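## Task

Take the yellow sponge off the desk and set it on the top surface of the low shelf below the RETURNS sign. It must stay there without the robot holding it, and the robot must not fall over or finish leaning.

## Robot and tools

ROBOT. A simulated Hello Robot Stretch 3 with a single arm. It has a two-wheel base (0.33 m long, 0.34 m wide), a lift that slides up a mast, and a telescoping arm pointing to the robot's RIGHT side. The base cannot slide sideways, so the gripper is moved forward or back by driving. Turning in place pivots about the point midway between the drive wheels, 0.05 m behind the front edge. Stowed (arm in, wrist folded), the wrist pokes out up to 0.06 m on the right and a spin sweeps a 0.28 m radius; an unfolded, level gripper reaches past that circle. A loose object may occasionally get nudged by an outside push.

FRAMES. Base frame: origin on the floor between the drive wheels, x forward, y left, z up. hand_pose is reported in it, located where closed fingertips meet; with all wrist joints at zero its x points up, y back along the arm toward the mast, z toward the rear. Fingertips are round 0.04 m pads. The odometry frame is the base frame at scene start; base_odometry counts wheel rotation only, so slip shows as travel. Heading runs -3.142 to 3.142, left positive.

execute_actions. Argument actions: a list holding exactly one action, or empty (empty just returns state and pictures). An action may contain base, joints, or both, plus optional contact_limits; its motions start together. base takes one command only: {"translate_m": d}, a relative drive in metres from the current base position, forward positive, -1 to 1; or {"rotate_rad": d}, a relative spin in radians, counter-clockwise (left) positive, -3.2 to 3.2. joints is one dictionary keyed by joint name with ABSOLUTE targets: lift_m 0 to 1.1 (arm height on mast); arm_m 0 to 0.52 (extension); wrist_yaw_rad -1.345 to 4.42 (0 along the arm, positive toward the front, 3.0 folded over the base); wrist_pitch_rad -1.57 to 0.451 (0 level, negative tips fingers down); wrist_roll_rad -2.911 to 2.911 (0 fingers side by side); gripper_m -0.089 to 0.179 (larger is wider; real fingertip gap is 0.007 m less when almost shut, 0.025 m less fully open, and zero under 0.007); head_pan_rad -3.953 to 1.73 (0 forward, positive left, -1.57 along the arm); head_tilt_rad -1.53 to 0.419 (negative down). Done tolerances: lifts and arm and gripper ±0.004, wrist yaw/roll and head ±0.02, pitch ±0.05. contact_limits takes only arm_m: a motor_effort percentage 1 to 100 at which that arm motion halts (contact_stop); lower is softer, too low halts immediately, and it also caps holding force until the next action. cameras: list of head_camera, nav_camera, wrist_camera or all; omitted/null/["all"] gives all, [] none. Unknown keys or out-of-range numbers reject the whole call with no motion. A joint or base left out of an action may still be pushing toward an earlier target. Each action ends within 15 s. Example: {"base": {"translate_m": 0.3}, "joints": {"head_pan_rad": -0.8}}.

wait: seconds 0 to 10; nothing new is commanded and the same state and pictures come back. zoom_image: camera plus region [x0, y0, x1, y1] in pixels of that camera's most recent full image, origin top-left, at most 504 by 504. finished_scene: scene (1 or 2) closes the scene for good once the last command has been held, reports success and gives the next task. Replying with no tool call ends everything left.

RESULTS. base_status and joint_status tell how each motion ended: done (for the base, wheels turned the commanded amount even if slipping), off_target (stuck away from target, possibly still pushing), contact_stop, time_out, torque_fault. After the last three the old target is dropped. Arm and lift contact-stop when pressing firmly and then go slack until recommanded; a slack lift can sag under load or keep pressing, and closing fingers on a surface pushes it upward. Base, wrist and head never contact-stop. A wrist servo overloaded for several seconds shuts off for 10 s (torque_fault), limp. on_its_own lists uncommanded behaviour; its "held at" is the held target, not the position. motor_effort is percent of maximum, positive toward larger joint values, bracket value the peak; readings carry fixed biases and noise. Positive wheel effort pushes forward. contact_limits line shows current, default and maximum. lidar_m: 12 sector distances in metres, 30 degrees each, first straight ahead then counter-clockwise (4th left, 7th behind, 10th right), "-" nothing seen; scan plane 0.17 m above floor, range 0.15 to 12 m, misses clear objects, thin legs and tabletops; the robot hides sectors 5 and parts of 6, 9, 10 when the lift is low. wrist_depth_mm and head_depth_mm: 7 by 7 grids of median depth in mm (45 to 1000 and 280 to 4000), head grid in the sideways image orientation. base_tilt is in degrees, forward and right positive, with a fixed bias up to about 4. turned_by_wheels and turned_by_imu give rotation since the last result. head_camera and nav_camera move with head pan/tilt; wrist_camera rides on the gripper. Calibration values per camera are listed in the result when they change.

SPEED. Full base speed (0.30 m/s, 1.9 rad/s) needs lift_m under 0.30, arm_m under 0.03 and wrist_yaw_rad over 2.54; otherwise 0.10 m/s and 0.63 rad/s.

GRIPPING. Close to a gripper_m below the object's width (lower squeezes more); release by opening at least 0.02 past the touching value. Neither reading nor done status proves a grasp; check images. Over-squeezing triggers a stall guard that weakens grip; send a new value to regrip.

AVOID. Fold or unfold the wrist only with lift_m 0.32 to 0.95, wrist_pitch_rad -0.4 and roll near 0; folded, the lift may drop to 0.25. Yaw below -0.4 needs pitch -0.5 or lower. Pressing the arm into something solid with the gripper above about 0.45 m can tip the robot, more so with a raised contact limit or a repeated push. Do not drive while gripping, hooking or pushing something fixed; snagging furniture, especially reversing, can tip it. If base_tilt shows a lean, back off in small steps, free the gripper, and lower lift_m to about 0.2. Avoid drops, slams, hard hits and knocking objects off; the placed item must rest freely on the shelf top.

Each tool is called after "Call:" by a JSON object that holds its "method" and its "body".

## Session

Call:
{"method": "execute_actions", "body": {"actions": []}}

Scene clock: 0.00 s.
base_odometry: x=+0.000 y=+0.000 heading=+0.000 (m, m, rad; odometry frame)
turned_by_wheels: +0.000 (rad since the last result)
turned_by_imu: +0.000 (rad since the last result)
base_tilt: forward=+1.7 right=+0.1 (deg)
lidar_m: 1.17 0.75 0.83 1.24 2.16 0.91 0.65 0.62 0.64 0.85 1.00 1.47
head_depth_mm: 1562 1564 1558 1545 1539 1538 1268 / 1457 1452 1448 1447 1439 1418 1402 / 1356 1355 1350 1348 1338 1337 1332 / 1276 1268 1261 1261 1259 1256 1255 / 1196 1197 1190 1193 1181 1186 1182 / 1130 1130 1126 1122 1123 1114 1114 / 1075 1071 1067 1066 1063 1060 1055
base_status: not commanded
joint_positions: lift_m=+0.441 arm_m=-0.002 wrist_yaw_rad=+3.073 wrist_pitch_rad=-0.596 wrist_roll_rad=+0.001 gripper_m=+0.037 head_pan_rad=+0.011 head_tilt_rad=-0.013
joint_status: not commanded
motor_effort: left_wheel=+1 right_wheel=-1 lift_m=+27 arm_m=-1 wrist_yaw_rad=+0 wrist_pitch_rad=+5 wrist_roll_rad=+0 gripper_m=+1 head_pan_rad=+0 head_tilt_rad=+2 (%)
hand_pose: x=-0.0076 y=+0.0547 z=+0.4160 quat_wxyz=(+0.231, +0.683, +0.185, +0.668) (m; base frame)
wrist_depth_mm: - - - - - 783 650 / - - - - - 925 923 / 927 908 906 932 937 824 802 / 773 752 770 759 791 774 691 / 655 654 660 650 680 668 661 / 581 580 - 608 590 594 604 / 519 525 - - 523 532 537
pictures: head_camera (sideways: a quarter turn clockwise sets it upright), nav_camera (sideways: a quarter turn counterclockwise sets it upright), wrist_camera
camera_calibration (this result's frames):
head_camera: T_world_to_cam=[[-0.00422182, 0.0321569, -0.999474, 1.3208], [-0.0350717, 0.998863, 0.0322854, -0.0413529], [0.999376, 0.0351895, -0.00308923, -0.0428381], [0, 0, 0, 1]] pos_world=[0.0469372, 0.00034068, 1.3213]
nav_camera: T_world_to_cam=[[0.016663, -0.0316875, 0.999359, -1.25695], [-0.0393483, -0.998744, -0.0310119, 0.0929503], [0.999087, -0.0388064, -0.0178889, -0.0221649], [0, 0, 0, 1]] pos_world=[0.0467467, 0.0521437, 1.25863]
wrist_camera: T_world_to_cam=[[0.99893, -0.0297713, 0.0353834, -0.00905969], [0.00393816, -0.707629, -0.706573, 0.364495], [0.0460739, 0.705957, -0.706755, 0.425393], [0, 0, 0, 1]] pos_world=[-0.011985, -0.0426516, 0.558511]
Images, in order (width x height): head_camera 896x504, nav_camera 672x504, wrist_camera 644x364.

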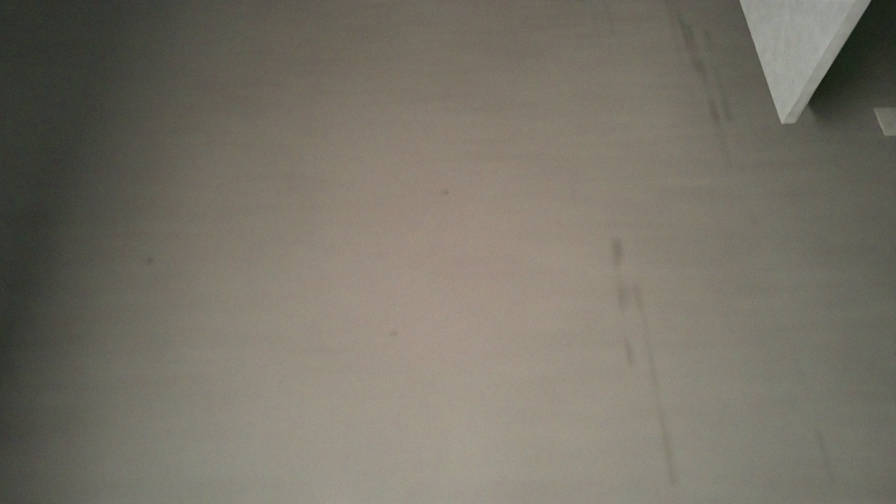

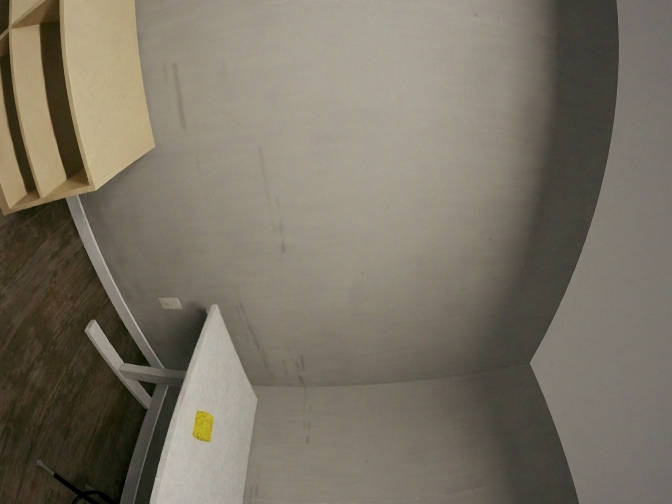

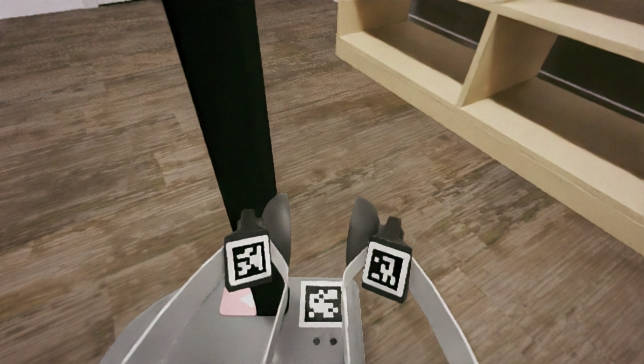

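Call:
{"method": "execute_actions", "body": {"actions": [{"joints": {"head_pan_rad": -0.9, "head_tilt_rad": -0.5}}], "cameras": ["head_camera", "nav_camera"]}}

Scene clock: 4.97 s.
base_odometry: x=+0.000 y=+0.000 heading=+0.000 (m, m, rad; odometry frame)
turned_by_wheels: +0.000 (rad since the last result)
turned_by_imu: +0.001 (rad since the last result)
base_tilt: forward=+1.7 right=+0.1 (deg)
lidar_m: 1.18 0.75 0.83 1.24 2.15 0.91 0.65 0.62 0.63 0.85 0.99 1.47
head_depth_mm: 1360 1459 1566 1245 1826 1579 1363 / 1382 1484 1597 1260 1183 1644 1369 / 1384 1507 1605 1261 1200 1627 1377 / 1409 1522 1625 1268 1626 1671 1379 / 1421 1532 1669 1281 1917 1679 1387 / 1438 1560 1677 1285 1996 1684 1391 / 1456 1582 1688 1293 1973 1703 1396
base_status: not commanded
joint_positions: lift_m=+0.441 arm_m=-0.002 wrist_yaw_rad=+3.073 wrist_pitch_rad=-0.596 wrist_roll_rad=+0.001 gripper_m=+0.037 head_pan_rad=-0.893 head_tilt_rad=-0.493
joint_status: all done
motor_effort: left_wheel=+1(1) right_wheel=-1(0) lift_m=+29(28) arm_m=-1(0) wrist_yaw_rad=+1(0) wrist_pitch_rad=+6(5) wrist_roll_rad=+0(0) gripper_m=+0(1) head_pan_rad=-3(31) head_tilt_rad=-3(27) (%)
hand_pose: x=-0.0076 y=+0.0547 z=+0.4160 quat_wxyz=(+0.231, +0.683, +0.185, +0.668) (m; base frame)
wrist_depth_mm: - - - - - 785 646 / - - - - - 905 905 / 888 913 918 896 920 830 801 / 748 764 767 774 794 765 704 / 665 659 663 660 681 685 657 / 576 578 - 603 590 599 599 / 515 523 - - 524 531 527
pictures: head_camera (sideways: a quarter turn clockwise sets it upright), nav_camera (sideways: a quarter turn counterclockwise sets it upright)
camera_calibration (this result's frames):
head_camera: T_world_to_cam=[[-0.266905, 0.382722, -0.884469, 1.17207], [0.773955, 0.631981, 0.0399121, -0.0561942], [0.574243, -0.673887, -0.464889, 0.560818], [0, 0, 0, 1]] pos_world=[0.0342782, -0.0351377, 1.29962]
nav_camera: T_world_to_cam=[[0.274056, -0.391065, 0.878614, -1.10073], [-0.814265, -0.580477, -0.00438179, 0.0629965], [0.511729, -0.714223, -0.477513, 0.57903], [0, 0, 0, 1]] pos_world=[0.0566504, 0.0196694, 1.24388]
Images, in order (width x height): head_camera 896x504, nav_camera 672x504.

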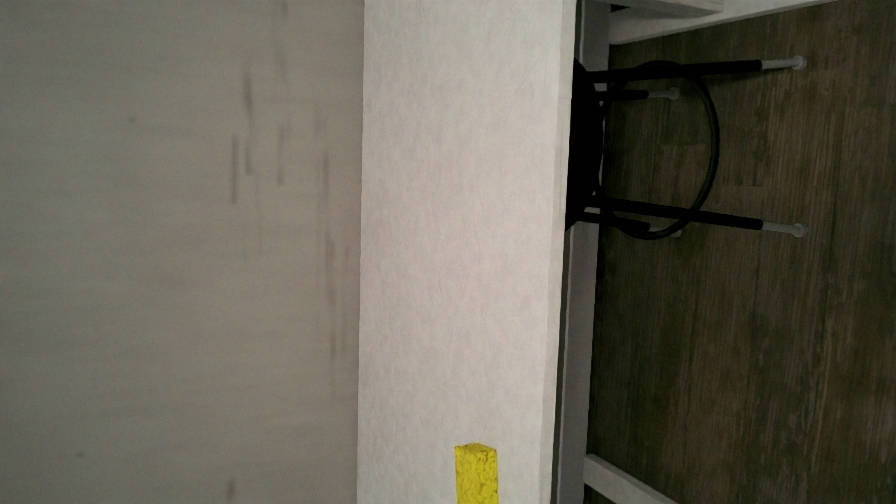

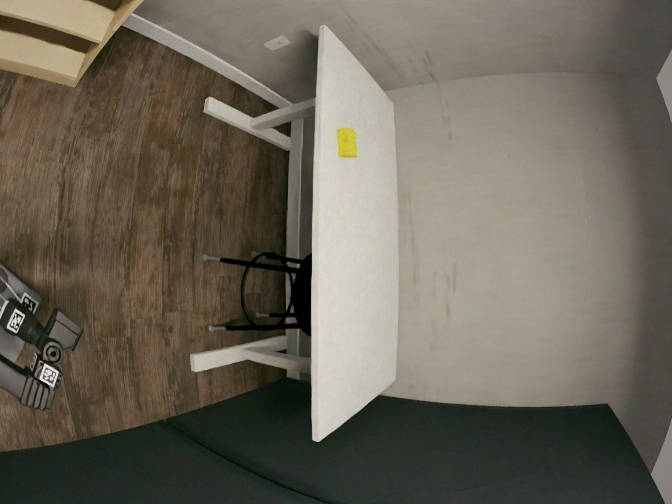

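Call:
{"method": "execute_actions", "body": {"actions": [{"joints": {"head_pan_rad": -0.55, "head_tilt_rad": -0.5}}], "cameras": ["head_camera"]}}

Scene clock: 11.07 s.
base_odometry: x=+0.000 y=+0.000 heading=+0.000 (m, m, rad; odometry frame)
turned_by_wheels: +0.000 (rad since the last result)
turned_by_imu: +0.001 (rad since the last result)
base_tilt: forward=+1.7 right=+0.1 (deg)
lidar_m: 1.17 0.75 0.83 1.24 2.16 0.91 0.65 0.62 0.64 0.85 1.00 1.47
head_depth_mm: 1371 1470 1580 1244 1040 1561 1364 / 1429 1542 1656 1251 1884 1668 1368 / 1490 1621 1700 1263 1953 1662 1372 / 1560 1694 1806 1203 2042 1658 1373 / 1633 1788 1871 1282 1907 1666 1388 / 1603 1687 1751 1360 1936 1656 1385 / 1417 1484 1550 1520 1708 1670 1393
base_status: not commanded
joint_positions: lift_m=+0.441 arm_m=-0.002 wrist_yaw_rad=+3.073 wrist_pitch_rad=-0.596 wrist_roll_rad=+0.001 gripper_m=+0.037 head_pan_rad=-0.557 head_tilt_rad=-0.494
joint_status: all done
motor_effort: left_wheel=+1(1) right_wheel=+0(0) lift_m=+27(27) arm_m=+0(1) wrist_yaw_rad=+0(1) wrist_pitch_rad=+5(5) wrist_roll_rad=+0(0) gripper_m=+0(1) head_pan_rad=+2(21) head_tilt_rad=-3(3) (%)
hand_pose: x=-0.0076 y=+0.0547 z=+0.4160 quat_wxyz=(+0.231, +0.683, +0.185, +0.668) (m; base frame)
wrist_depth_mm: - - - - - 775 651 / - - - - - 922 909 / 900 898 897 929 942 858 832 / 766 755 770 768 786 762 707 / 663 662 663 669 680 682 679 / 585 580 - 595 586 594 600 / 508 529 - - 519 529 537
pictures: head_camera (sideways: a quarter turn clockwise sets it upright)
camera_calibration (this result's frames):
head_camera: T_world_to_cam=[[-0.378115, 0.273546, -0.884422, 1.17269], [0.522712, 0.851574, 0.0399128, -0.0546625], [0.764069, -0.447206, -0.464979, 0.559777], [0, 0, 0, 1]] pos_world=[0.0442763, -0.0239002, 1.29962]
Images, in order (width x height): head_camera 896x504.

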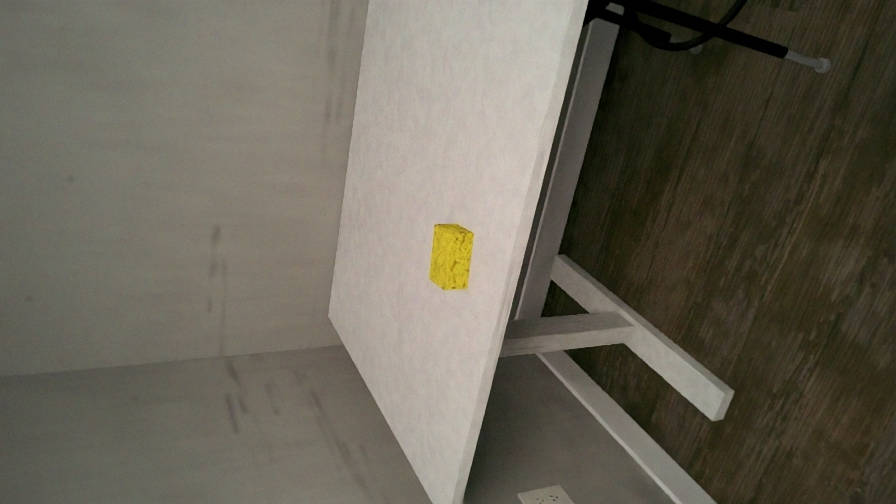

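Call:
{"method": "zoom_image", "body": {"camera": "head_camera", "region": [410, 210, 500, 305]}}

Region (410, 210, 500, 305) of head_camera's 896x504 image, scaled by 5.305, with more detail than that image has; it fills the left 477 columns of this view, and the rest is white.

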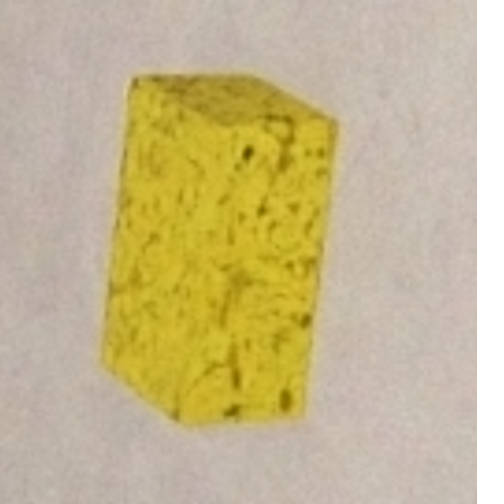

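Call:
{"method": "execute_actions", "body": {"actions": [{"base": {"rotate_rad": -0.325}, "joints": {"wrist_pitch_rad": -0.4}}], "cameras": []}}

Call:
{"method": "execute_actions", "body": {"actions": [{"base": {"translate_m": 0.6}, "joints": {"lift_m": 0.9, "gripper_m": 0.17}}], "cameras": []}}

Call:
{"method": "execute_actions", "body": {"actions": [{"base": {"rotate_rad": 0.865}, "joints": {"wrist_yaw_rad": 1.7, "head_pan_rad": -1.2, "head_tilt_rad": -0.8}}], "cameras": ["head_camera", "wrist_camera", "nav_camera"]}}

Scene clock: 65.73 s.
base_odometry: x=+0.000 y=+0.000 heading=-0.325 (m, m, rad; odometry frame)
turned_by_wheels: -0.325 (rad since the last result)
turned_by_imu: -0.317 (rad since the last result)
base_tilt: forward=+1.7 right=+0.1 (deg)
lidar_m: 1.38 0.75 1.00 0.83 1.24 2.12 0.76 0.62 0.62 0.68 1.04 0.99
head_depth_mm: 1348 1447 1564 1243 1044 1581 1370 / 1367 1476 1593 1253 1178 1658 1368 / 1389 1503 1623 1261 1202 1613 1374 / 1405 1522 1638 1268 1906 1678 1372 / 1425 1538 1656 1274 1900 1672 1391 / 1441 1564 1683 1289 1978 1669 1394 / 1452 1583 1711 1300 1976 1696 1395
base_status: done
joint_positions: lift_m=+0.441 arm_m=-0.002 wrist_yaw_rad=+3.073 wrist_pitch_rad=-0.423 wrist_roll_rad=+0.001 gripper_m=+0.037 head_pan_rad=-0.557 head_tilt_rad=-0.494
joint_status: all done
motor_effort: left_wheel=+4(9) right_wheel=-4(9) lift_m=+27(28) arm_m=-1(0) wrist_yaw_rad=+0(0) wrist_pitch_rad=+9(9) wrist_roll_rad=+0(0) gripper_m=+0(0) head_pan_rad=+2(2) head_tilt_rad=-3(3) (%)
hand_pose: x=-0.0059 y=+0.0799 z=+0.4526 quat_wxyz=(+0.172, +0.696, +0.125, +0.686) (m; base frame)
wrist_depth_mm: - - - - 942 934 796 / - - - - 873 766 830 / - - - - - - 675 / 922 987 998 - 924 886 799 / 774 775 781 806 806 788 756 / 653 656 - 677 688 676 695 / 564 575 579 596 588 590 606
pictures: none
No camera images: the call's "cameras" was empty. Leave "cameras" out to get every camera's image.

Scene clock: 72.90 s.
base_odometry: x=+0.569 y=-0.191 heading=-0.325 (m, m, rad; odometry frame)
turned_by_wheels: +0.000 (rad since the last result)
turned_by_imu: +0.006 (rad since the last result)
base_tilt: forward=+1.7 right=+0.1 (deg)
lidar_m: 0.87 0.74 0.65 0.44 1.02 2.59 1.24 1.01 1.00 0.81 0.60 1.17
head_depth_mm: 960 1031 1117 1185 920 732 604 / 967 1046 1137 1195 924 733 608 / 984 1060 1157 1213 930 737 610 / 995 1073 1174 1228 931 704 611 / 1006 1092 1190 1253 941 700 627 / 1019 1109 1210 1275 945 745 630 / 1033 1118 1229 1288 949 749 648
base_status: done
joint_positions: lift_m=+0.899 arm_m=-0.002 wrist_yaw_rad=+3.073 wrist_pitch_rad=-0.421 wrist_roll_rad=+0.001 gripper_m=+0.170 head_pan_rad=-0.557 head_tilt_rad=-0.494
joint_status: all done
motor_effort: left_wheel=+4(10) right_wheel=-4(4) lift_m=+39(41) arm_m=-1(1) wrist_yaw_rad=+1(1) wrist_pitch_rad=+8(9) wrist_roll_rad=+0(0) gripper_m=+0(88) head_pan_rad=+2(1) head_tilt_rad=-3(3) (%)
hand_pose: x=-0.0059 y=+0.0801 z=+0.9113 quat_wxyz=(+0.172, +0.696, +0.124, +0.686) (m; base frame)
wrist_depth_mm: - - - 906 734 633 550 / - - - 942 813 664 572 / - - - 959 850 696 609 / - - - 723 872 775 651 / - - - 808 962 842 684 / - - - 909 - - 718 / - - - - - 990 745
pictures: none
No camera images: the call's "cameras" was empty. Leave "cameras" out to get every camera's image.

Scene clock: 75.27 s.
base_odometry: x=+0.569 y=-0.191 heading=+0.540 (m, m, rad; odometry frame)
turned_by_wheels: +0.865 (rad since the last result)
turned_by_imu: +0.846 (rad since the last result)
base_tilt: forward=+1.7 right=+0.1 (deg)
lidar_m: 0.74 0.44 0.93 1.51 1.44 1.04 1.00 0.81 0.60 1.17 0.87 0.77
head_depth_mm: 996 1121 987 803 692 - - / 1029 1142 991 807 678 1333 - / 1070 1179 996 746 694 1371 - / 1109 1207 1005 813 715 - - / 1143 1258 1011 817 736 1381 - / 1172 1285 1013 820 1513 1311 1192 / 1062 1130 1055 826 1352 1361 1200
base_status: done
joint_positions: lift_m=+0.899 arm_m=-0.002 wrist_yaw_rad=+1.703 wrist_pitch_rad=-0.421 wrist_roll_rad=+0.001 gripper_m=+0.170 head_pan_rad=-1.193 head_tilt_rad=-0.790
joint_status: all done
motor_effort: left_wheel=-3(7) right_wheel=+3(8) lift_m=+39(39) arm_m=-1(1) wrist_yaw_rad=-2(3) wrist_pitch_rad=+8(8) wrist_roll_rad=+0(0) gripper_m=+0(1) head_pan_rad=-3(25) head_tilt_rad=-4(25) (%)
hand_pose: x=+0.2007 y=-0.1140 z=+0.9113 quat_wxyz=(+0.567, +0.618, -0.344, +0.422) (m; base frame)
wrist_depth_mm: 695 668 629 602 578 555 528 / 766 737 691 642 610 592 558 / 835 792 757 743 695 641 626 / 692 708 810 793 758 697 558 / 578 680 944 917 853 766 456 / 765 689 - - 949 - 383 / 894 685 - - - - 347
pictures: head_camera (sideways: a quarter turn clockwise sets it upright), nav_camera (sideways: a quarter turn counterclockwise sets it upright), wrist_camera
camera_calibration (this result's frames):
head_camera: T_world_to_cam=[[-0.229648, 0.665898, -0.709818, 0.944162], [0.93064, 0.363729, 0.0401331, -0.0574221], [0.284906, -0.651369, -0.703241, 0.872664], [0, 0, 0, 1]] pos_world=[0.0216366, -0.0394035, 1.28618]
nav_camera: T_world_to_cam=[[0.233204, -0.673945, 0.701009, -0.86895], [-0.949032, -0.314913, 0.0129581, 0.0412456], [0.212024, -0.668302, -0.713035, 0.88725], [0, 0, 0, 1]] pos_world=[0.0536678, 0.0203149, 1.24125]
wrist_camera: T_world_to_cam=[[0.163399, -0.985684, 0.0415629, -0.186604], [-0.560299, -0.127393, -0.818435, 0.875522], [0.812014, 0.110444, -0.573093, 0.541516], [0, 0, 0, 1]] pos_world=[0.0813263, -0.132204, 1.03465]
Images, in order (width x height): head_camera 896x504, nav_camera 672x504, wrist_camera 644x364.

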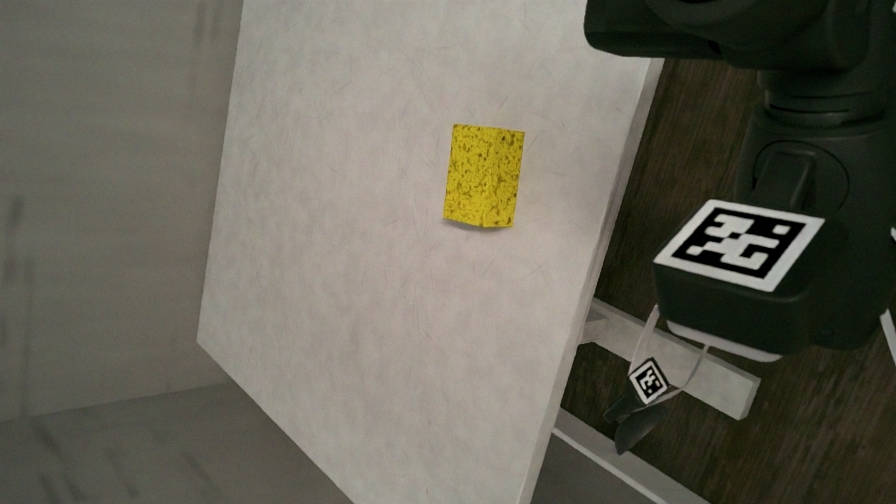

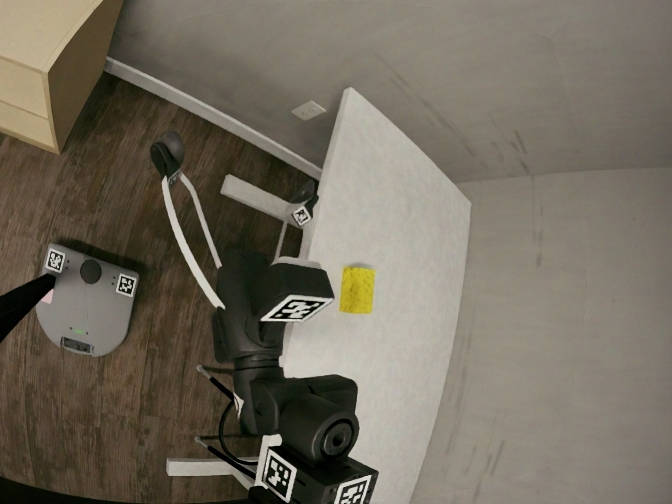

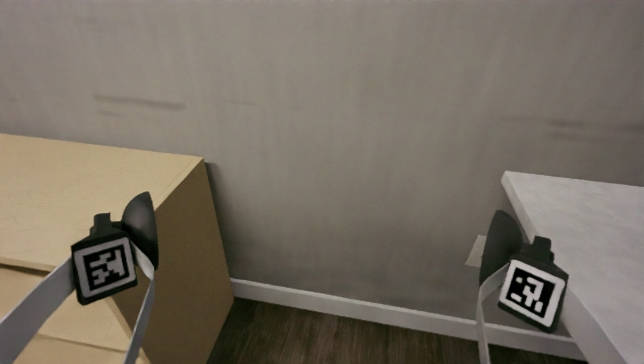

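Call:
{"method": "zoom_image", "body": {"camera": "head_camera", "region": [425, 110, 545, 240]}}

Region (425, 110, 545, 240) of head_camera's 896x504 image, scaled by 3.877, with more detail than that image has; it fills the left 465 columns of this view, and the rest is white.

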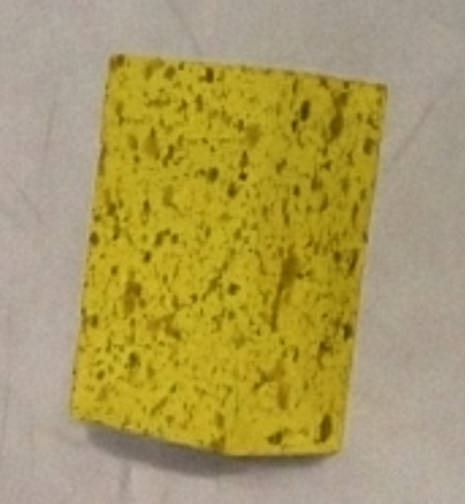

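Call:
{"method": "execute_actions", "body": {"actions": [{"joints": {"arm_m": 0.406, "wrist_pitch_rad": -0.7, "lift_m": 0.87, "wrist_yaw_rad": 1.73}}], "cameras": ["wrist_camera", "head_camera"]}}

Scene clock: 102.90 s.
base_odometry: x=+0.569 y=-0.191 heading=+0.540 (m, m, rad; odometry frame)
turned_by_wheels: +0.000 (rad since the last result)
turned_by_imu: +0.001 (rad since the last result)
base_tilt: forward=+1.8 right=+0.1 (deg)
lidar_m: 0.74 0.44 0.93 1.51 1.44 1.04 1.00 0.81 0.60 1.17 0.87 0.77
head_depth_mm: 998 1125 - 801 676 1285 1172 / 1032 1148 1009 796 679 1315 1178 / 1066 1190 999 834 696 1336 1176 / 1102 1211 1000 811 713 1339 1187 / 1143 1256 1007 815 738 1358 1185 / 1170 1288 1007 819 1479 1336 1193 / 1059 1121 1054 824 1355 1357 1193
base_status: not commanded
joint_positions: lift_m=+0.871 arm_m=+0.406 wrist_yaw_rad=+1.728 wrist_pitch_rad=-0.710 wrist_roll_rad=+0.001 gripper_m=+0.170 head_pan_rad=-1.193 head_tilt_rad=-0.790
joint_status: all done
motor_effort: left_wheel=-2(2) right_wheel=+4(3) lift_m=+14(38) arm_m=+5(6) wrist_yaw_rad=+3(4) wrist_pitch_rad=+4(8) wrist_roll_rad=+0(0) gripper_m=+0(0) head_pan_rad=-2(3) head_tilt_rad=-5(4) (%)
hand_pose: x=+0.1551 y=-0.5229 z=+0.8240 quat_wxyz=(+0.618, +0.664, -0.244, +0.344) (m; base frame)
wrist_depth_mm: 781 765 707 545 586 575 554 / 794 889 814 430 435 439 446 / 797 - 957 370 373 378 380 / 827 - 329 320 323 328 326 / 968 - 286 286 287 296 291 / 953 929 254 213 260 - 259 / 870 240 231 193 233 235 236
pictures: head_camera (sideways: a quarter turn clockwise sets it upright), wrist_camera
camera_calibration (this result's frames):
head_camera: T_world_to_cam=[[-0.229548, 0.666059, -0.709699, 0.944006], [0.930721, 0.363522, 0.0401322, -0.0574214], [0.284721, -0.651319, -0.703361, 0.872822], [0, 0, 0, 1]] pos_world=[0.0216271, -0.0394043, 1.28617]
wrist_camera: T_world_to_cam=[[0.197623, -0.979795, 0.0307674, -0.571919], [-0.763785, -0.173576, -0.621694, 0.571781], [0.614473, 0.099361, -0.782656, 0.771238], [0, 0, 0, 1]] pos_world=[0.0758374, -0.537747, 0.976683]
Images, in order (width x height): head_camera 896x504, wrist_camera 644x364.

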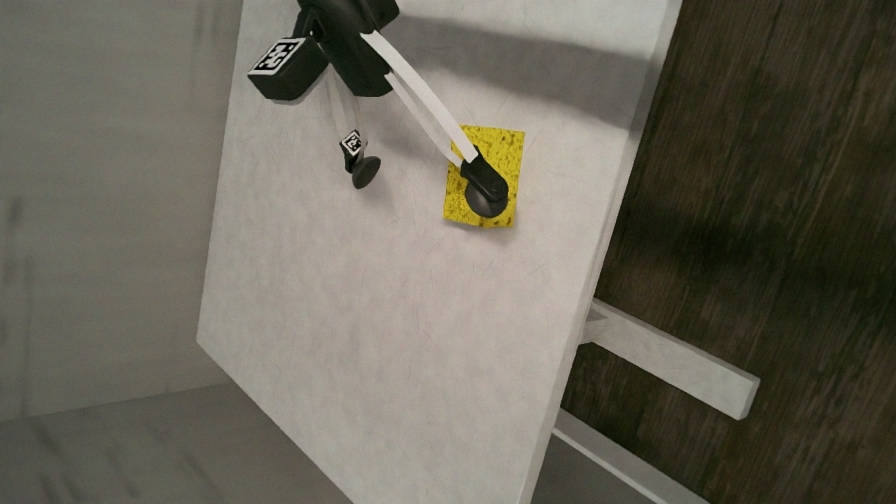

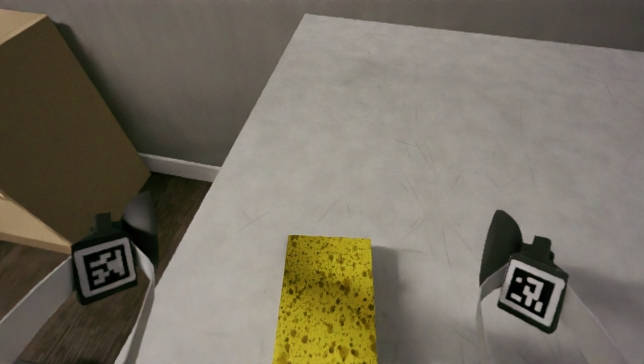

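Call:
{"method": "execute_actions", "body": {"actions": [{"joints": {"lift_m": 0.791}}], "cameras": ["wrist_camera"]}}

Scene clock: 117.07 s.
base_odometry: x=+0.569 y=-0.191 heading=+0.540 (m, m, rad; odometry frame)
turned_by_wheels: +0.000 (rad since the last result)
turned_by_imu: +0.001 (rad since the last result)
base_tilt: forward=+1.7 right=+0.1 (deg)
lidar_m: 0.74 0.44 0.93 1.51 1.44 1.04 1.00 0.81 0.60 1.17 0.87 0.77
head_depth_mm: 996 1121 986 761 676 1283 1172 / 1031 1147 1022 805 678 1316 1179 / 1064 1181 995 744 680 1337 1184 / 1100 1201 1002 814 715 1346 1186 / 1139 1256 1008 818 734 1340 1186 / 1171 1283 1014 822 1477 1332 1196 / 1058 1128 1050 825 1362 1347 1195
base_status: not commanded
joint_positions: lift_m=+0.792 arm_m=+0.406 wrist_yaw_rad=+1.728 wrist_pitch_rad=-0.711 wrist_roll_rad=+0.001 gripper_m=+0.170 head_pan_rad=-1.193 head_tilt_rad=-0.790
joint_status: all done
motor_effort: left_wheel=-2(2) right_wheel=+4(3) lift_m=+15(14) arm_m=+5(5) wrist_yaw_rad=+3(3) wrist_pitch_rad=+4(4) wrist_roll_rad=+0(1) gripper_m=+0(0) head_pan_rad=-2(3) head_tilt_rad=-4(4) (%)
hand_pose: x=+0.1550 y=-0.5229 z=+0.7449 quat_wxyz=(+0.618, +0.664, -0.243, +0.344) (m; base frame)
wrist_depth_mm: 755 768 692 361 365 368 373 / 791 883 309 297 303 303 305 / 829 - 253 255 258 259 261 / 832 - 222 166 218 226 227 / 935 198 197 148 194 204 201 / 889 173 176 132 171 - 180 / 160 160 157 120 157 162 163
pictures: wrist_camera
camera_calibration (this result's frames):
wrist_camera: T_world_to_cam=[[0.197638, -0.979793, 0.0307455, -0.569468], [-0.764102, -0.173626, -0.621291, 0.522254], [0.614075, 0.0992979, -0.782976, 0.709657], [0, 0, 0, 1]] pos_world=[0.0758208, -0.537751, 0.897625]
Images, in order (width x height): wrist_camera 644x364.

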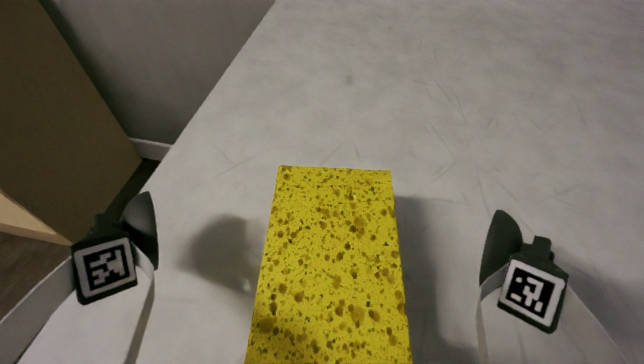

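Call:
{"method": "execute_actions", "body": {"actions": [{"joints": {"gripper_m": 0.03}}], "cameras": ["wrist_camera"]}}

Call:
{"method": "execute_actions", "body": {"actions": [{"joints": {"lift_m": 0.88}}], "cameras": ["wrist_camera"]}}

Scene clock: 129.27 s.
base_odometry: x=+0.569 y=-0.191 heading=+0.540 (m, m, rad; odometry frame)
turned_by_wheels: +0.000 (rad since the last result)
turned_by_imu: +0.001 (rad since the last result)
base_tilt: forward=+1.7 right=+0.1 (deg)
lidar_m: 0.74 0.44 0.93 1.51 1.44 1.04 1.00 0.81 0.60 1.17 0.87 0.77
head_depth_mm: 999 1121 991 759 676 1286 1174 / 1031 1144 1024 784 678 1312 1178 / 1063 1187 998 834 688 1351 1181 / 1103 1206 999 812 715 1349 1184 / 1137 1251 1004 815 737 1346 1188 / 1170 1290 1008 821 1477 1328 1195 / 1059 1127 1051 824 1354 1363 1193
base_status: not commanded
joint_positions: lift_m=+0.792 arm_m=+0.406 wrist_yaw_rad=+1.728 wrist_pitch_rad=-0.711 wrist_roll_rad=+0.001 gripper_m=+0.031 head_pan_rad=-1.193 head_tilt_rad=-0.790
joint_status: all done
motor_effort: left_wheel=-2(2) right_wheel=+3(3) lift_m=+15(14) arm_m=+5(5) wrist_yaw_rad=+3(3) wrist_pitch_rad=+4(4) wrist_roll_rad=+0(0) gripper_m=-12(91) head_pan_rad=-3(2) head_tilt_rad=-5(4) (%)
hand_pose: x=+0.1549 y=-0.5229 z=+0.7448 quat_wxyz=(+0.618, +0.664, -0.243, +0.344) (m; base frame)
wrist_depth_mm: 779 757 705 358 366 371 372 / 794 904 307 301 303 301 306 / 825 - 255 255 259 260 261 / 858 - 221 163 224 226 228 / 963 196 152 145 198 199 201 / 882 176 169 131 171 178 179 / 163 160 156 119 159 162 162
pictures: wrist_camera
camera_calibration (this result's frames):
wrist_camera: T_world_to_cam=[[0.197655, -0.97979, 0.0307223, -0.569445], [-0.764439, -0.173679, -0.620861, 0.521816], [0.613649, 0.0992306, -0.783319, 0.70993], [0, 0, 0, 1]] pos_world=[0.0758029, -0.537754, 0.897571]
Images, in order (width x height): wrist_camera 644x364.

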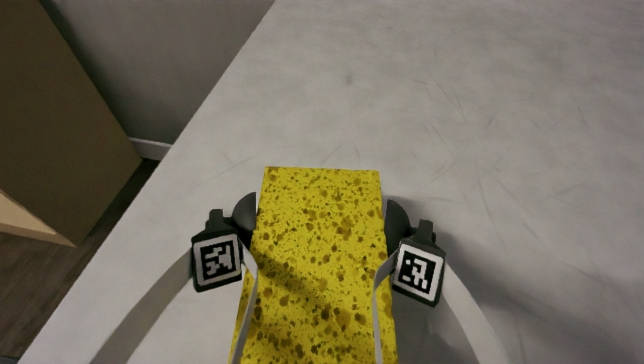

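Scene clock: 130.90 s.
base_odometry: x=+0.569 y=-0.191 heading=+0.540 (m, m, rad; odometry frame)
turned_by_wheels: +0.000 (rad since the last result)
turned_by_imu: +0.000 (rad since the last result)
base_tilt: forward=+1.7 right=+0.1 (deg)
lidar_m: 0.74 0.44 0.94 1.51 1.45 1.04 1.00 0.81 0.60 1.17 0.87 0.77
head_depth_mm: 997 1118 - 802 673 1285 1172 / 1032 1145 1006 763 677 1310 1177 / 1066 1180 995 746 697 1348 1181 / 1102 1203 1004 793 715 1346 1185 / 1139 1257 1007 816 737 1357 1185 / 1176 1285 1015 820 1483 1327 1186 / 1062 1130 1054 825 1357 1359 1192
base_status: not commanded
joint_positions: lift_m=+0.879 arm_m=+0.406 wrist_yaw_rad=+1.728 wrist_pitch_rad=-0.712 wrist_roll_rad=+0.001 gripper_m=+0.031 head_pan_rad=-1.193 head_tilt_rad=-0.790
joint_status: all done
motor_effort: left_wheel=-3(2) right_wheel=+3(3) lift_m=+39(43) arm_m=+5(5) wrist_yaw_rad=+3(3) wrist_pitch_rad=+5(5) wrist_roll_rad=+0(0) gripper_m=-13(11) head_pan_rad=-2(2) head_tilt_rad=-4(4) (%)
hand_pose: x=+0.1547 y=-0.5229 z=+0.8324 quat_wxyz=(+0.618, +0.664, -0.243, +0.343) (m; base frame)
wrist_depth_mm: 771 760 711 621 598 589 576 / 811 903 824 441 448 450 455 / 813 - 969 380 381 382 387 / 844 - 344 164 338 338 337 / - - 152 146 299 299 302 / 973 983 253 131 256 266 271 / 864 238 233 118 236 243 244
pictures: wrist_camera
camera_calibration (this result's frames):
wrist_camera: T_world_to_cam=[[0.197678, -0.979787, 0.0306892, -0.572105], [-0.764917, -0.173754, -0.620251, 0.575605], [0.613046, 0.099135, -0.783803, 0.779068], [0, 0, 0, 1]] pos_world=[0.0757776, -0.53776, 0.985213]
Images, in order (width x height): wrist_camera 644x364.

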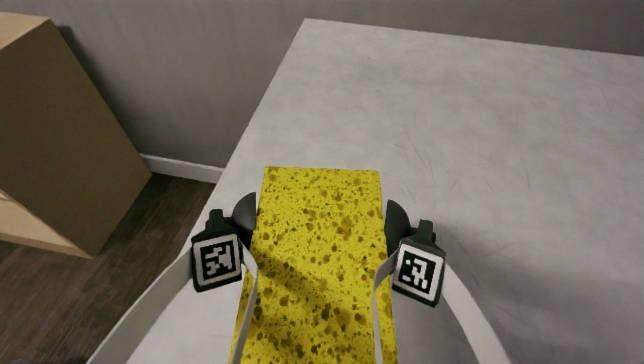

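Call:
{"method": "execute_actions", "body": {"actions": [{"joints": {"arm_m": 0.0, "wrist_pitch_rad": -0.4, "head_pan_rad": 0.7, "head_tilt_rad": 0.0}}], "cameras": ["nav_camera", "head_camera"]}}

Call:
{"method": "execute_actions", "body": {"actions": [{"joints": {"wrist_yaw_rad": 2.65, "head_pan_rad": 1.6, "head_tilt_rad": -0.1}}], "cameras": ["nav_camera", "head_camera", "wrist_camera"]}}

Scene clock: 140.50 s.
base_odometry: x=+0.569 y=-0.191 heading=+0.540 (m, m, rad; odometry frame)
turned_by_wheels: +0.000 (rad since the last result)
turned_by_imu: +0.001 (rad since the last result)
base_tilt: forward=+1.7 right=+0.1 (deg)
lidar_m: 0.74 0.44 0.93 1.51 1.45 1.04 1.00 0.81 0.60 1.17 0.87 0.77
head_depth_mm: 713 716 719 719 721 723 724 / 768 768 770 773 774 779 776 / 825 831 833 833 835 836 839 / 898 900 903 904 908 910 916 / 980 983 990 989 991 1000 1001 / 1081 1085 1091 1094 1095 1102 1106 / 1206 1217 1213 1216 1231 1232 1206
base_status: not commanded
joint_positions: lift_m=+0.879 arm_m=+0.000 wrist_yaw_rad=+1.728 wrist_pitch_rad=-0.424 wrist_roll_rad=+0.001 gripper_m=+0.031 head_pan_rad=+0.693 head_tilt_rad=-0.014
joint_status: all done
motor_effort: left_wheel=-2(2) right_wheel=+3(3) lift_m=+39(39) arm_m=-6(6) wrist_yaw_rad=+2(3) wrist_pitch_rad=+9(10) wrist_roll_rad=+0(0) gripper_m=-13(12) head_pan_rad=+2(29) head_tilt_rad=+6(38) (%)
hand_pose: x=+0.1995 y=-0.1104 z=+0.8906 quat_wxyz=(+0.562, +0.622, -0.335, +0.429) (m; base frame)
wrist_depth_mm: 732 682 636 613 573 550 515 / 801 737 698 659 611 592 553 / 809 816 774 721 668 638 607 / 673 665 840 165 742 692 526 / 544 586 152 145 811 787 427 / 762 599 783 130 881 899 367 / 892 711 827 118 - 972 890
pictures: head_camera (sideways: a quarter turn clockwise sets it upright), nav_camera (sideways: a quarter turn counterclockwise sets it upright)
camera_calibration (this result's frames):
head_camera: T_world_to_cam=[[-0.0240202, 0.0219085, -0.999471, 1.32091], [-0.657071, 0.753136, 0.0323002, -0.037578], [0.753446, 0.657499, -0.00369508, -0.0405491], [0, 0, 0, 1]] pos_world=[0.0375889, 0.0260231, 1.32128]
nav_camera: T_world_to_cam=[[0.0333801, -0.0136991, 0.999349, -1.25704], [0.599237, -0.799972, -0.0309816, 0.0890154], [0.799875, 0.599881, -0.0184941, -0.0201619], [0, 0, 0, 1]] pos_world=[0.00474568, 0.0660842, 1.25861]
Images, in order (width x height): head_camera 896x504, nav_camera 672x504.

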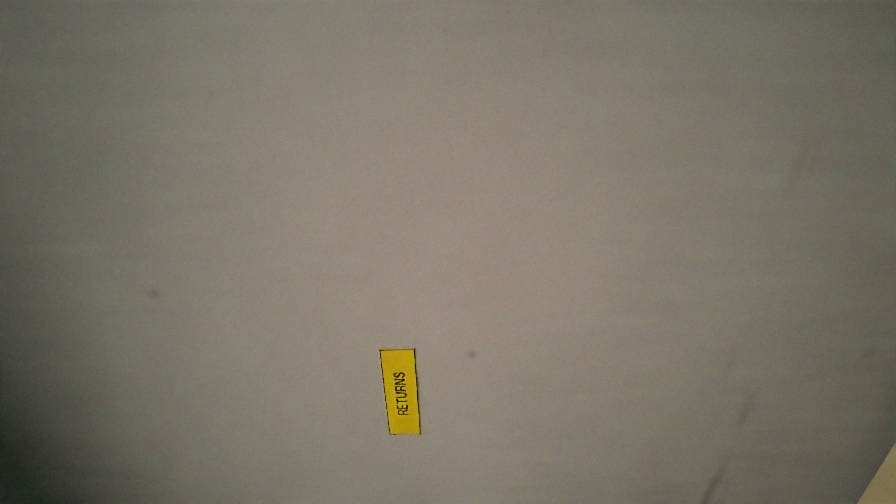

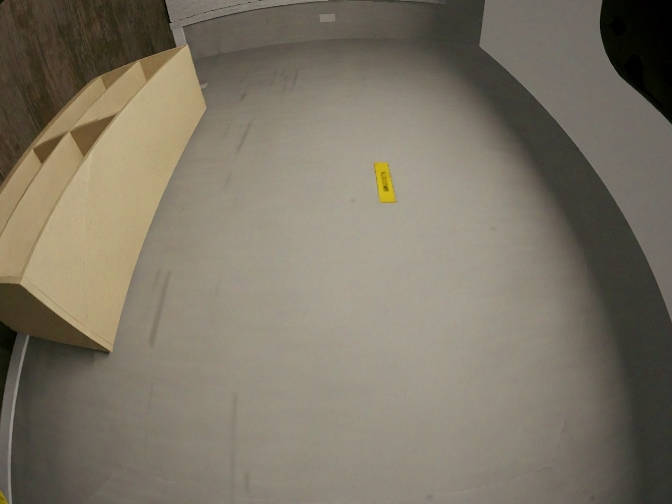

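Scene clock: 141.97 s.
base_odometry: x=+0.569 y=-0.191 heading=+0.540 (m, m, rad; odometry frame)
turned_by_wheels: +0.000 (rad since the last result)
turned_by_imu: +0.000 (rad since the last result)
base_tilt: forward=+1.7 right=+0.1 (deg)
lidar_m: 0.74 0.44 0.94 1.51 1.45 1.04 1.00 0.81 0.60 1.17 0.87 0.77
head_depth_mm: 2265 2467 2508 2515 2564 2275 1366 / 2491 2507 2548 2593 2635 2628 2010 / - 2506 2538 2573 2606 2667 2105 / - 2511 2566 2578 2652 2684 2112 / - 2513 2566 2577 2658 2694 2128 / - 2557 2584 2581 2662 2709 2129 / - 2539 2577 2617 2685 2718 2142
base_status: not commanded
joint_positions: lift_m=+0.879 arm_m=+0.000 wrist_yaw_rad=+2.647 wrist_pitch_rad=-0.424 wrist_roll_rad=+0.001 gripper_m=+0.031 head_pan_rad=+1.593 head_tilt_rad=-0.098
joint_status: all done
motor_effort: left_wheel=-2(2) right_wheel=+3(3) lift_m=+39(39) arm_m=-6(5) wrist_yaw_rad=+4(3) wrist_pitch_rad=+9(9) wrist_roll_rad=+0(0) gripper_m=-12(13) head_pan_rad=+3(29) head_tilt_rad=-1(11) (%)
hand_pose: x=+0.0850 y=+0.0514 z=+0.8906 quat_wxyz=(+0.314, +0.707, -0.025, +0.634) (m; base frame)
wrist_depth_mm: - - - - 928 701 546 / - - - - 958 721 573 / - - - 932 910 753 585 / - - - 165 696 730 599 / - - 152 146 633 766 626 / - - - 131 764 842 645 / 977 - 956 119 970 852 671
pictures: head_camera (sideways: a quarter turn clockwise sets it upright), nav_camera (sideways: a quarter turn counterclockwise sets it upright), wrist_camera
camera_calibration (this result's frames):
head_camera: T_world_to_cam=[[-0.0302314, -0.0899594, -0.995487, 1.31565], [-0.998466, -0.0435027, 0.0342531, -0.0380342], [-0.0463877, 0.994995, -0.0885062, 0.0747395], [0, 0, 0, 1]] pos_world=[0.00526511, 0.0423353, 1.31763]
nav_camera: T_world_to_cam=[[0.0296227, 0.102339, 0.994308, -1.25035], [0.999179, -0.030533, -0.0266253, 0.0809011], [0.0276344, 0.994281, -0.10316, 0.0947671], [0, 0, 0, 1]] pos_world=[-0.0464148, 0.0362042, 1.25516]
wrist_camera: T_world_to_cam=[[0.894028, -0.446088, 0.0414753, -0.0935678], [-0.226756, -0.530402, -0.816857, 0.805866], [0.386389, 0.720888, -0.575347, 0.612169], [0, 0, 0, 1]] pos_world=[0.0298522, -0.055612, 1.01437]
Images, in order (width x height): head_camera 896x504, nav_camera 672x504, wrist_camera 644x364.

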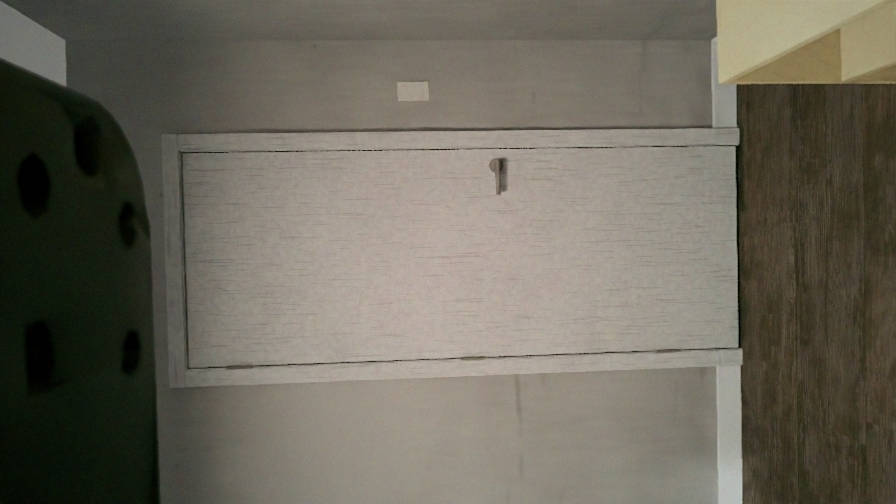

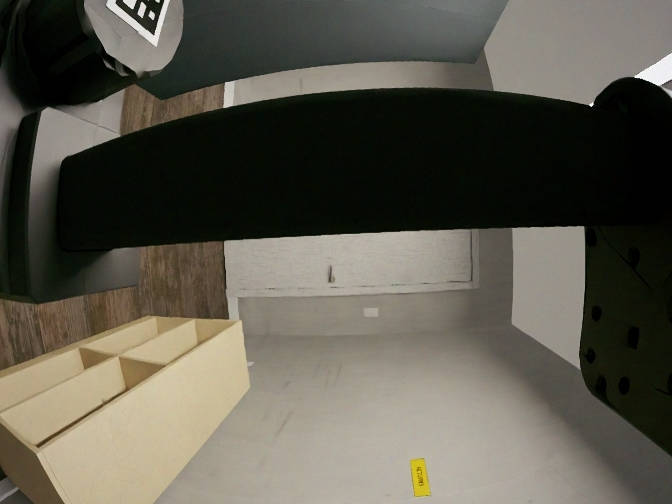

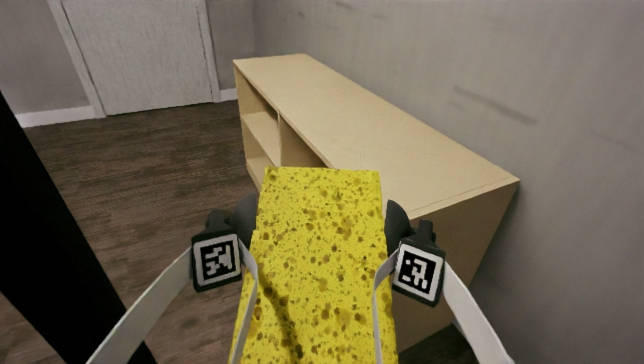

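Call:
{"method": "execute_actions", "body": {"actions": [{"base": {"rotate_rad": 1.59}, "joints": {"wrist_yaw_rad": 0.0, "head_pan_rad": -1.0, "head_tilt_rad": -0.8}}], "cameras": ["nav_camera", "head_camera"]}}

Scene clock: 159.40 s.
base_odometry: x=+0.569 y=-0.191 heading=+2.130 (m, m, rad; odometry frame)
turned_by_wheels: +1.590 (rad since the last result)
turned_by_imu: +1.556 (rad since the last result)
base_tilt: forward=+1.7 right=+0.1 (deg)
lidar_m: 1.51 1.44 1.04 1.00 0.81 0.60 1.17 0.87 0.76 0.74 0.44 0.93
head_depth_mm: 641 715 805 928 1088 1258 1174 / 675 760 864 990 1184 1313 1181 / 714 805 923 965 995 1283 1179 / 758 862 999 978 836 958 1151 / 805 924 1080 979 839 1048 1175 / 862 997 1134 979 882 1274 1189 / 922 1073 1184 984 1127 1328 1193
base_status: done
joint_positions: lift_m=+0.879 arm_m=+0.000 wrist_yaw_rad=+0.003 wrist_pitch_rad=-0.424 wrist_roll_rad=+0.001 gripper_m=+0.031 head_pan_rad=-0.993 head_tilt_rad=-0.790
joint_status: all done
motor_effort: left_wheel=-2(7) right_wheel=+4(7) lift_m=+39(39) arm_m=-6(6) wrist_yaw_rad=-2(3) wrist_pitch_rad=+9(9) wrist_roll_rad=+0(0) gripper_m=-13(13) head_pan_rad=-3(31) head_tilt_rad=-5(36) (%)
hand_pose: x=-0.0209 y=-0.3690 z=+0.8907 quat_wxyz=(+0.691, +0.150, -0.691, -0.148) (m; base frame)
wrist_depth_mm: 455 452 442 443 429 426 416 / 505 498 485 481 473 463 464 / 559 550 543 527 522 516 505 / 607 614 603 165 571 564 562 / 548 565 152 145 624 635 452 / 461 488 701 131 700 736 725 / 403 562 708 118 865 864 818
pictures: head_camera (sideways: a quarter turn clockwise sets it upright), nav_camera (sideways: a quarter turn counterclockwise sets it upright)
camera_calibration (this result's frames):
head_camera: T_world_to_cam=[[-0.357361, 0.606975, -0.709841, 0.944971], [0.839818, 0.541383, 0.0401333, -0.0568683], [0.408656, -0.581795, -0.703217, 0.871879], [0, 0, 0, 1]] pos_world=[0.029156, -0.0355314, 1.28618]
nav_camera: T_world_to_cam=[[0.362445, -0.614156, 0.701032, -0.869768], [-0.867543, -0.497193, 0.0129563, 0.040751], [0.340591, -0.612872, -0.713012, 0.886436], [0, 0, 0, 1]] pos_world=[0.0486842, 0.0293593, 1.24125]
Images, in order (width x height): head_camera 896x504, nav_camera 672x504.

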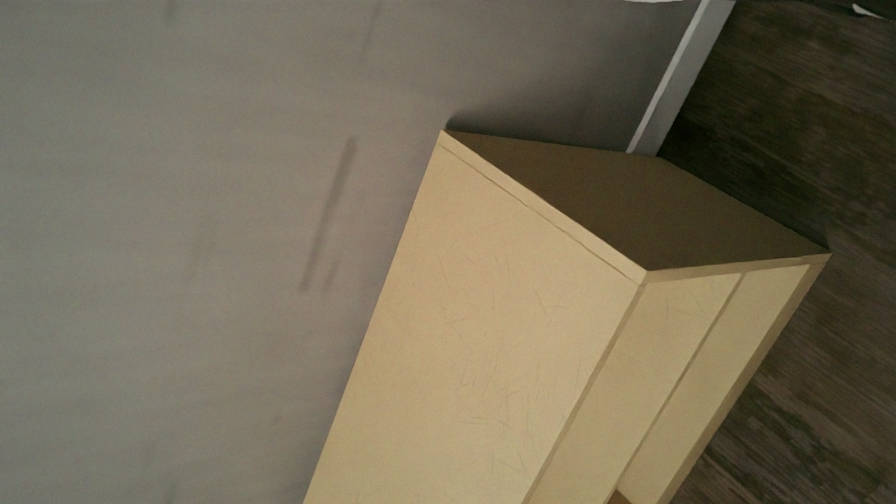

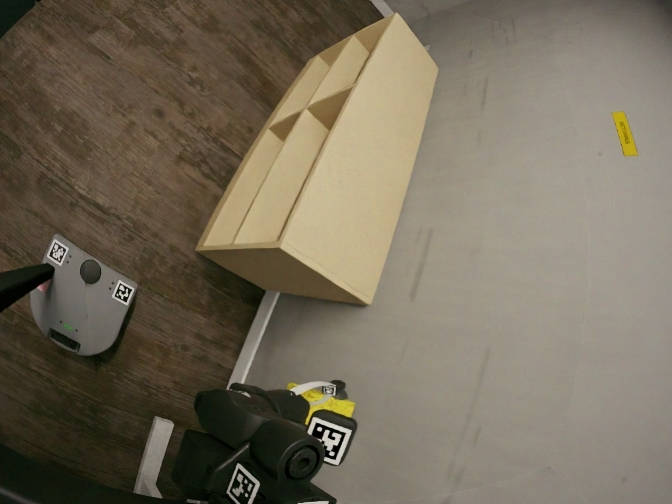

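Call:
{"method": "execute_actions", "body": {"actions": [{"base": {"translate_m": 0.8}, "joints": {"lift_m": 0.78, "wrist_pitch_rad": -0.7, "arm_m": 0.19, "head_pan_rad": -1.5, "head_tilt_rad": -0.9}}], "cameras": ["wrist_camera", "head_camera"]}}

Scene clock: 184.77 s.
base_odometry: x=+0.144 y=+0.487 heading=+2.130 (m, m, rad; odometry frame)
turned_by_wheels: +0.000 (rad since the last result)
turned_by_imu: +0.007 (rad since the last result)
base_tilt: forward=+1.7 right=+0.1 (deg)
lidar_m: 1.79 1.85 1.05 1.01 1.04 1.42 1.36 0.61 0.72 0.34 0.34 0.75
head_depth_mm: 641 735 848 - 741 914 1126 / 644 743 853 - 750 932 1122 / 647 748 862 - 746 935 1131 / 653 753 890 882 761 917 1128 / 656 759 899 883 764 944 1138 / 662 764 902 892 769 960 1139 / 665 770 913 889 773 968 1142
base_status: done
joint_positions: lift_m=+0.781 arm_m=+0.190 wrist_yaw_rad=+0.002 wrist_pitch_rad=-0.713 wrist_roll_rad=+0.001 gripper_m=+0.031 head_pan_rad=-1.493 head_tilt_rad=-0.889
joint_status: all done
motor_effort: left_wheel=-3(4) right_wheel=+3(8) lift_m=+14(36) arm_m=+5(4) wrist_yaw_rad=-1(2) wrist_pitch_rad=+5(8) wrist_roll_rad=+0(0) gripper_m=-13(12) head_pan_rad=-3(26) head_tilt_rad=-5(14) (%)
hand_pose: x=-0.0213 y=-0.5127 z=+0.7336 quat_wxyz=(+0.663, +0.247, -0.662, -0.246) (m; base frame)
wrist_depth_mm: 311 305 301 294 289 283 279 / 362 354 346 339 331 324 319 / 401 401 396 384 386 381 371 / 338 343 344 165 350 352 356 / 302 305 151 145 311 312 315 / 275 272 264 130 267 280 284 / 248 249 243 119 247 254 256
pictures: head_camera (sideways: a quarter turn clockwise sets it upright), wrist_camera
camera_calibration (this result's frames):
head_camera: T_world_to_cam=[[-0.0277085, 0.770454, -0.636893, 0.847903], [0.996876, 0.0684378, 0.0394199, -0.0568925], [0.0739588, -0.633811, -0.769944, 0.960696], [0, 0, 0, 1]] pos_world=[0.00915701, -0.0404767, 1.28195]
wrist_camera: T_world_to_cam=[[-0.998554, -0.0441605, 0.0306625, -0.0699562], [-0.0536566, 0.782955, -0.61976, 0.886754], [0.00336153, -0.620509, -0.784192, 0.426813], [0, 0, 0, 1]] pos_world=[-0.0237095, -0.432536, 0.886423]
Images, in order (width x height): head_camera 896x504, wrist_camera 644x364.

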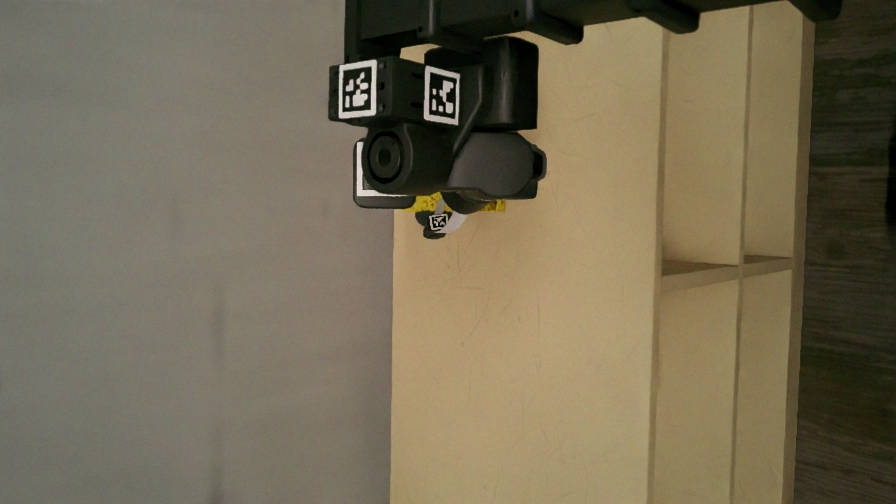

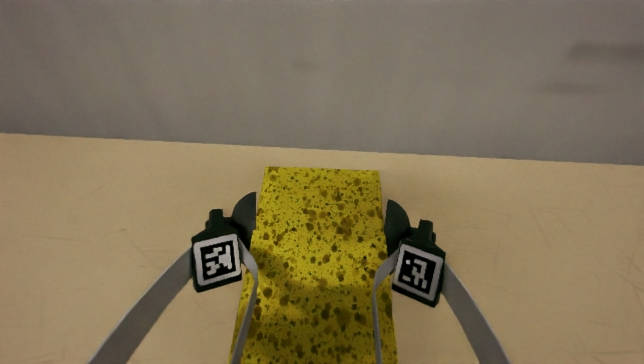

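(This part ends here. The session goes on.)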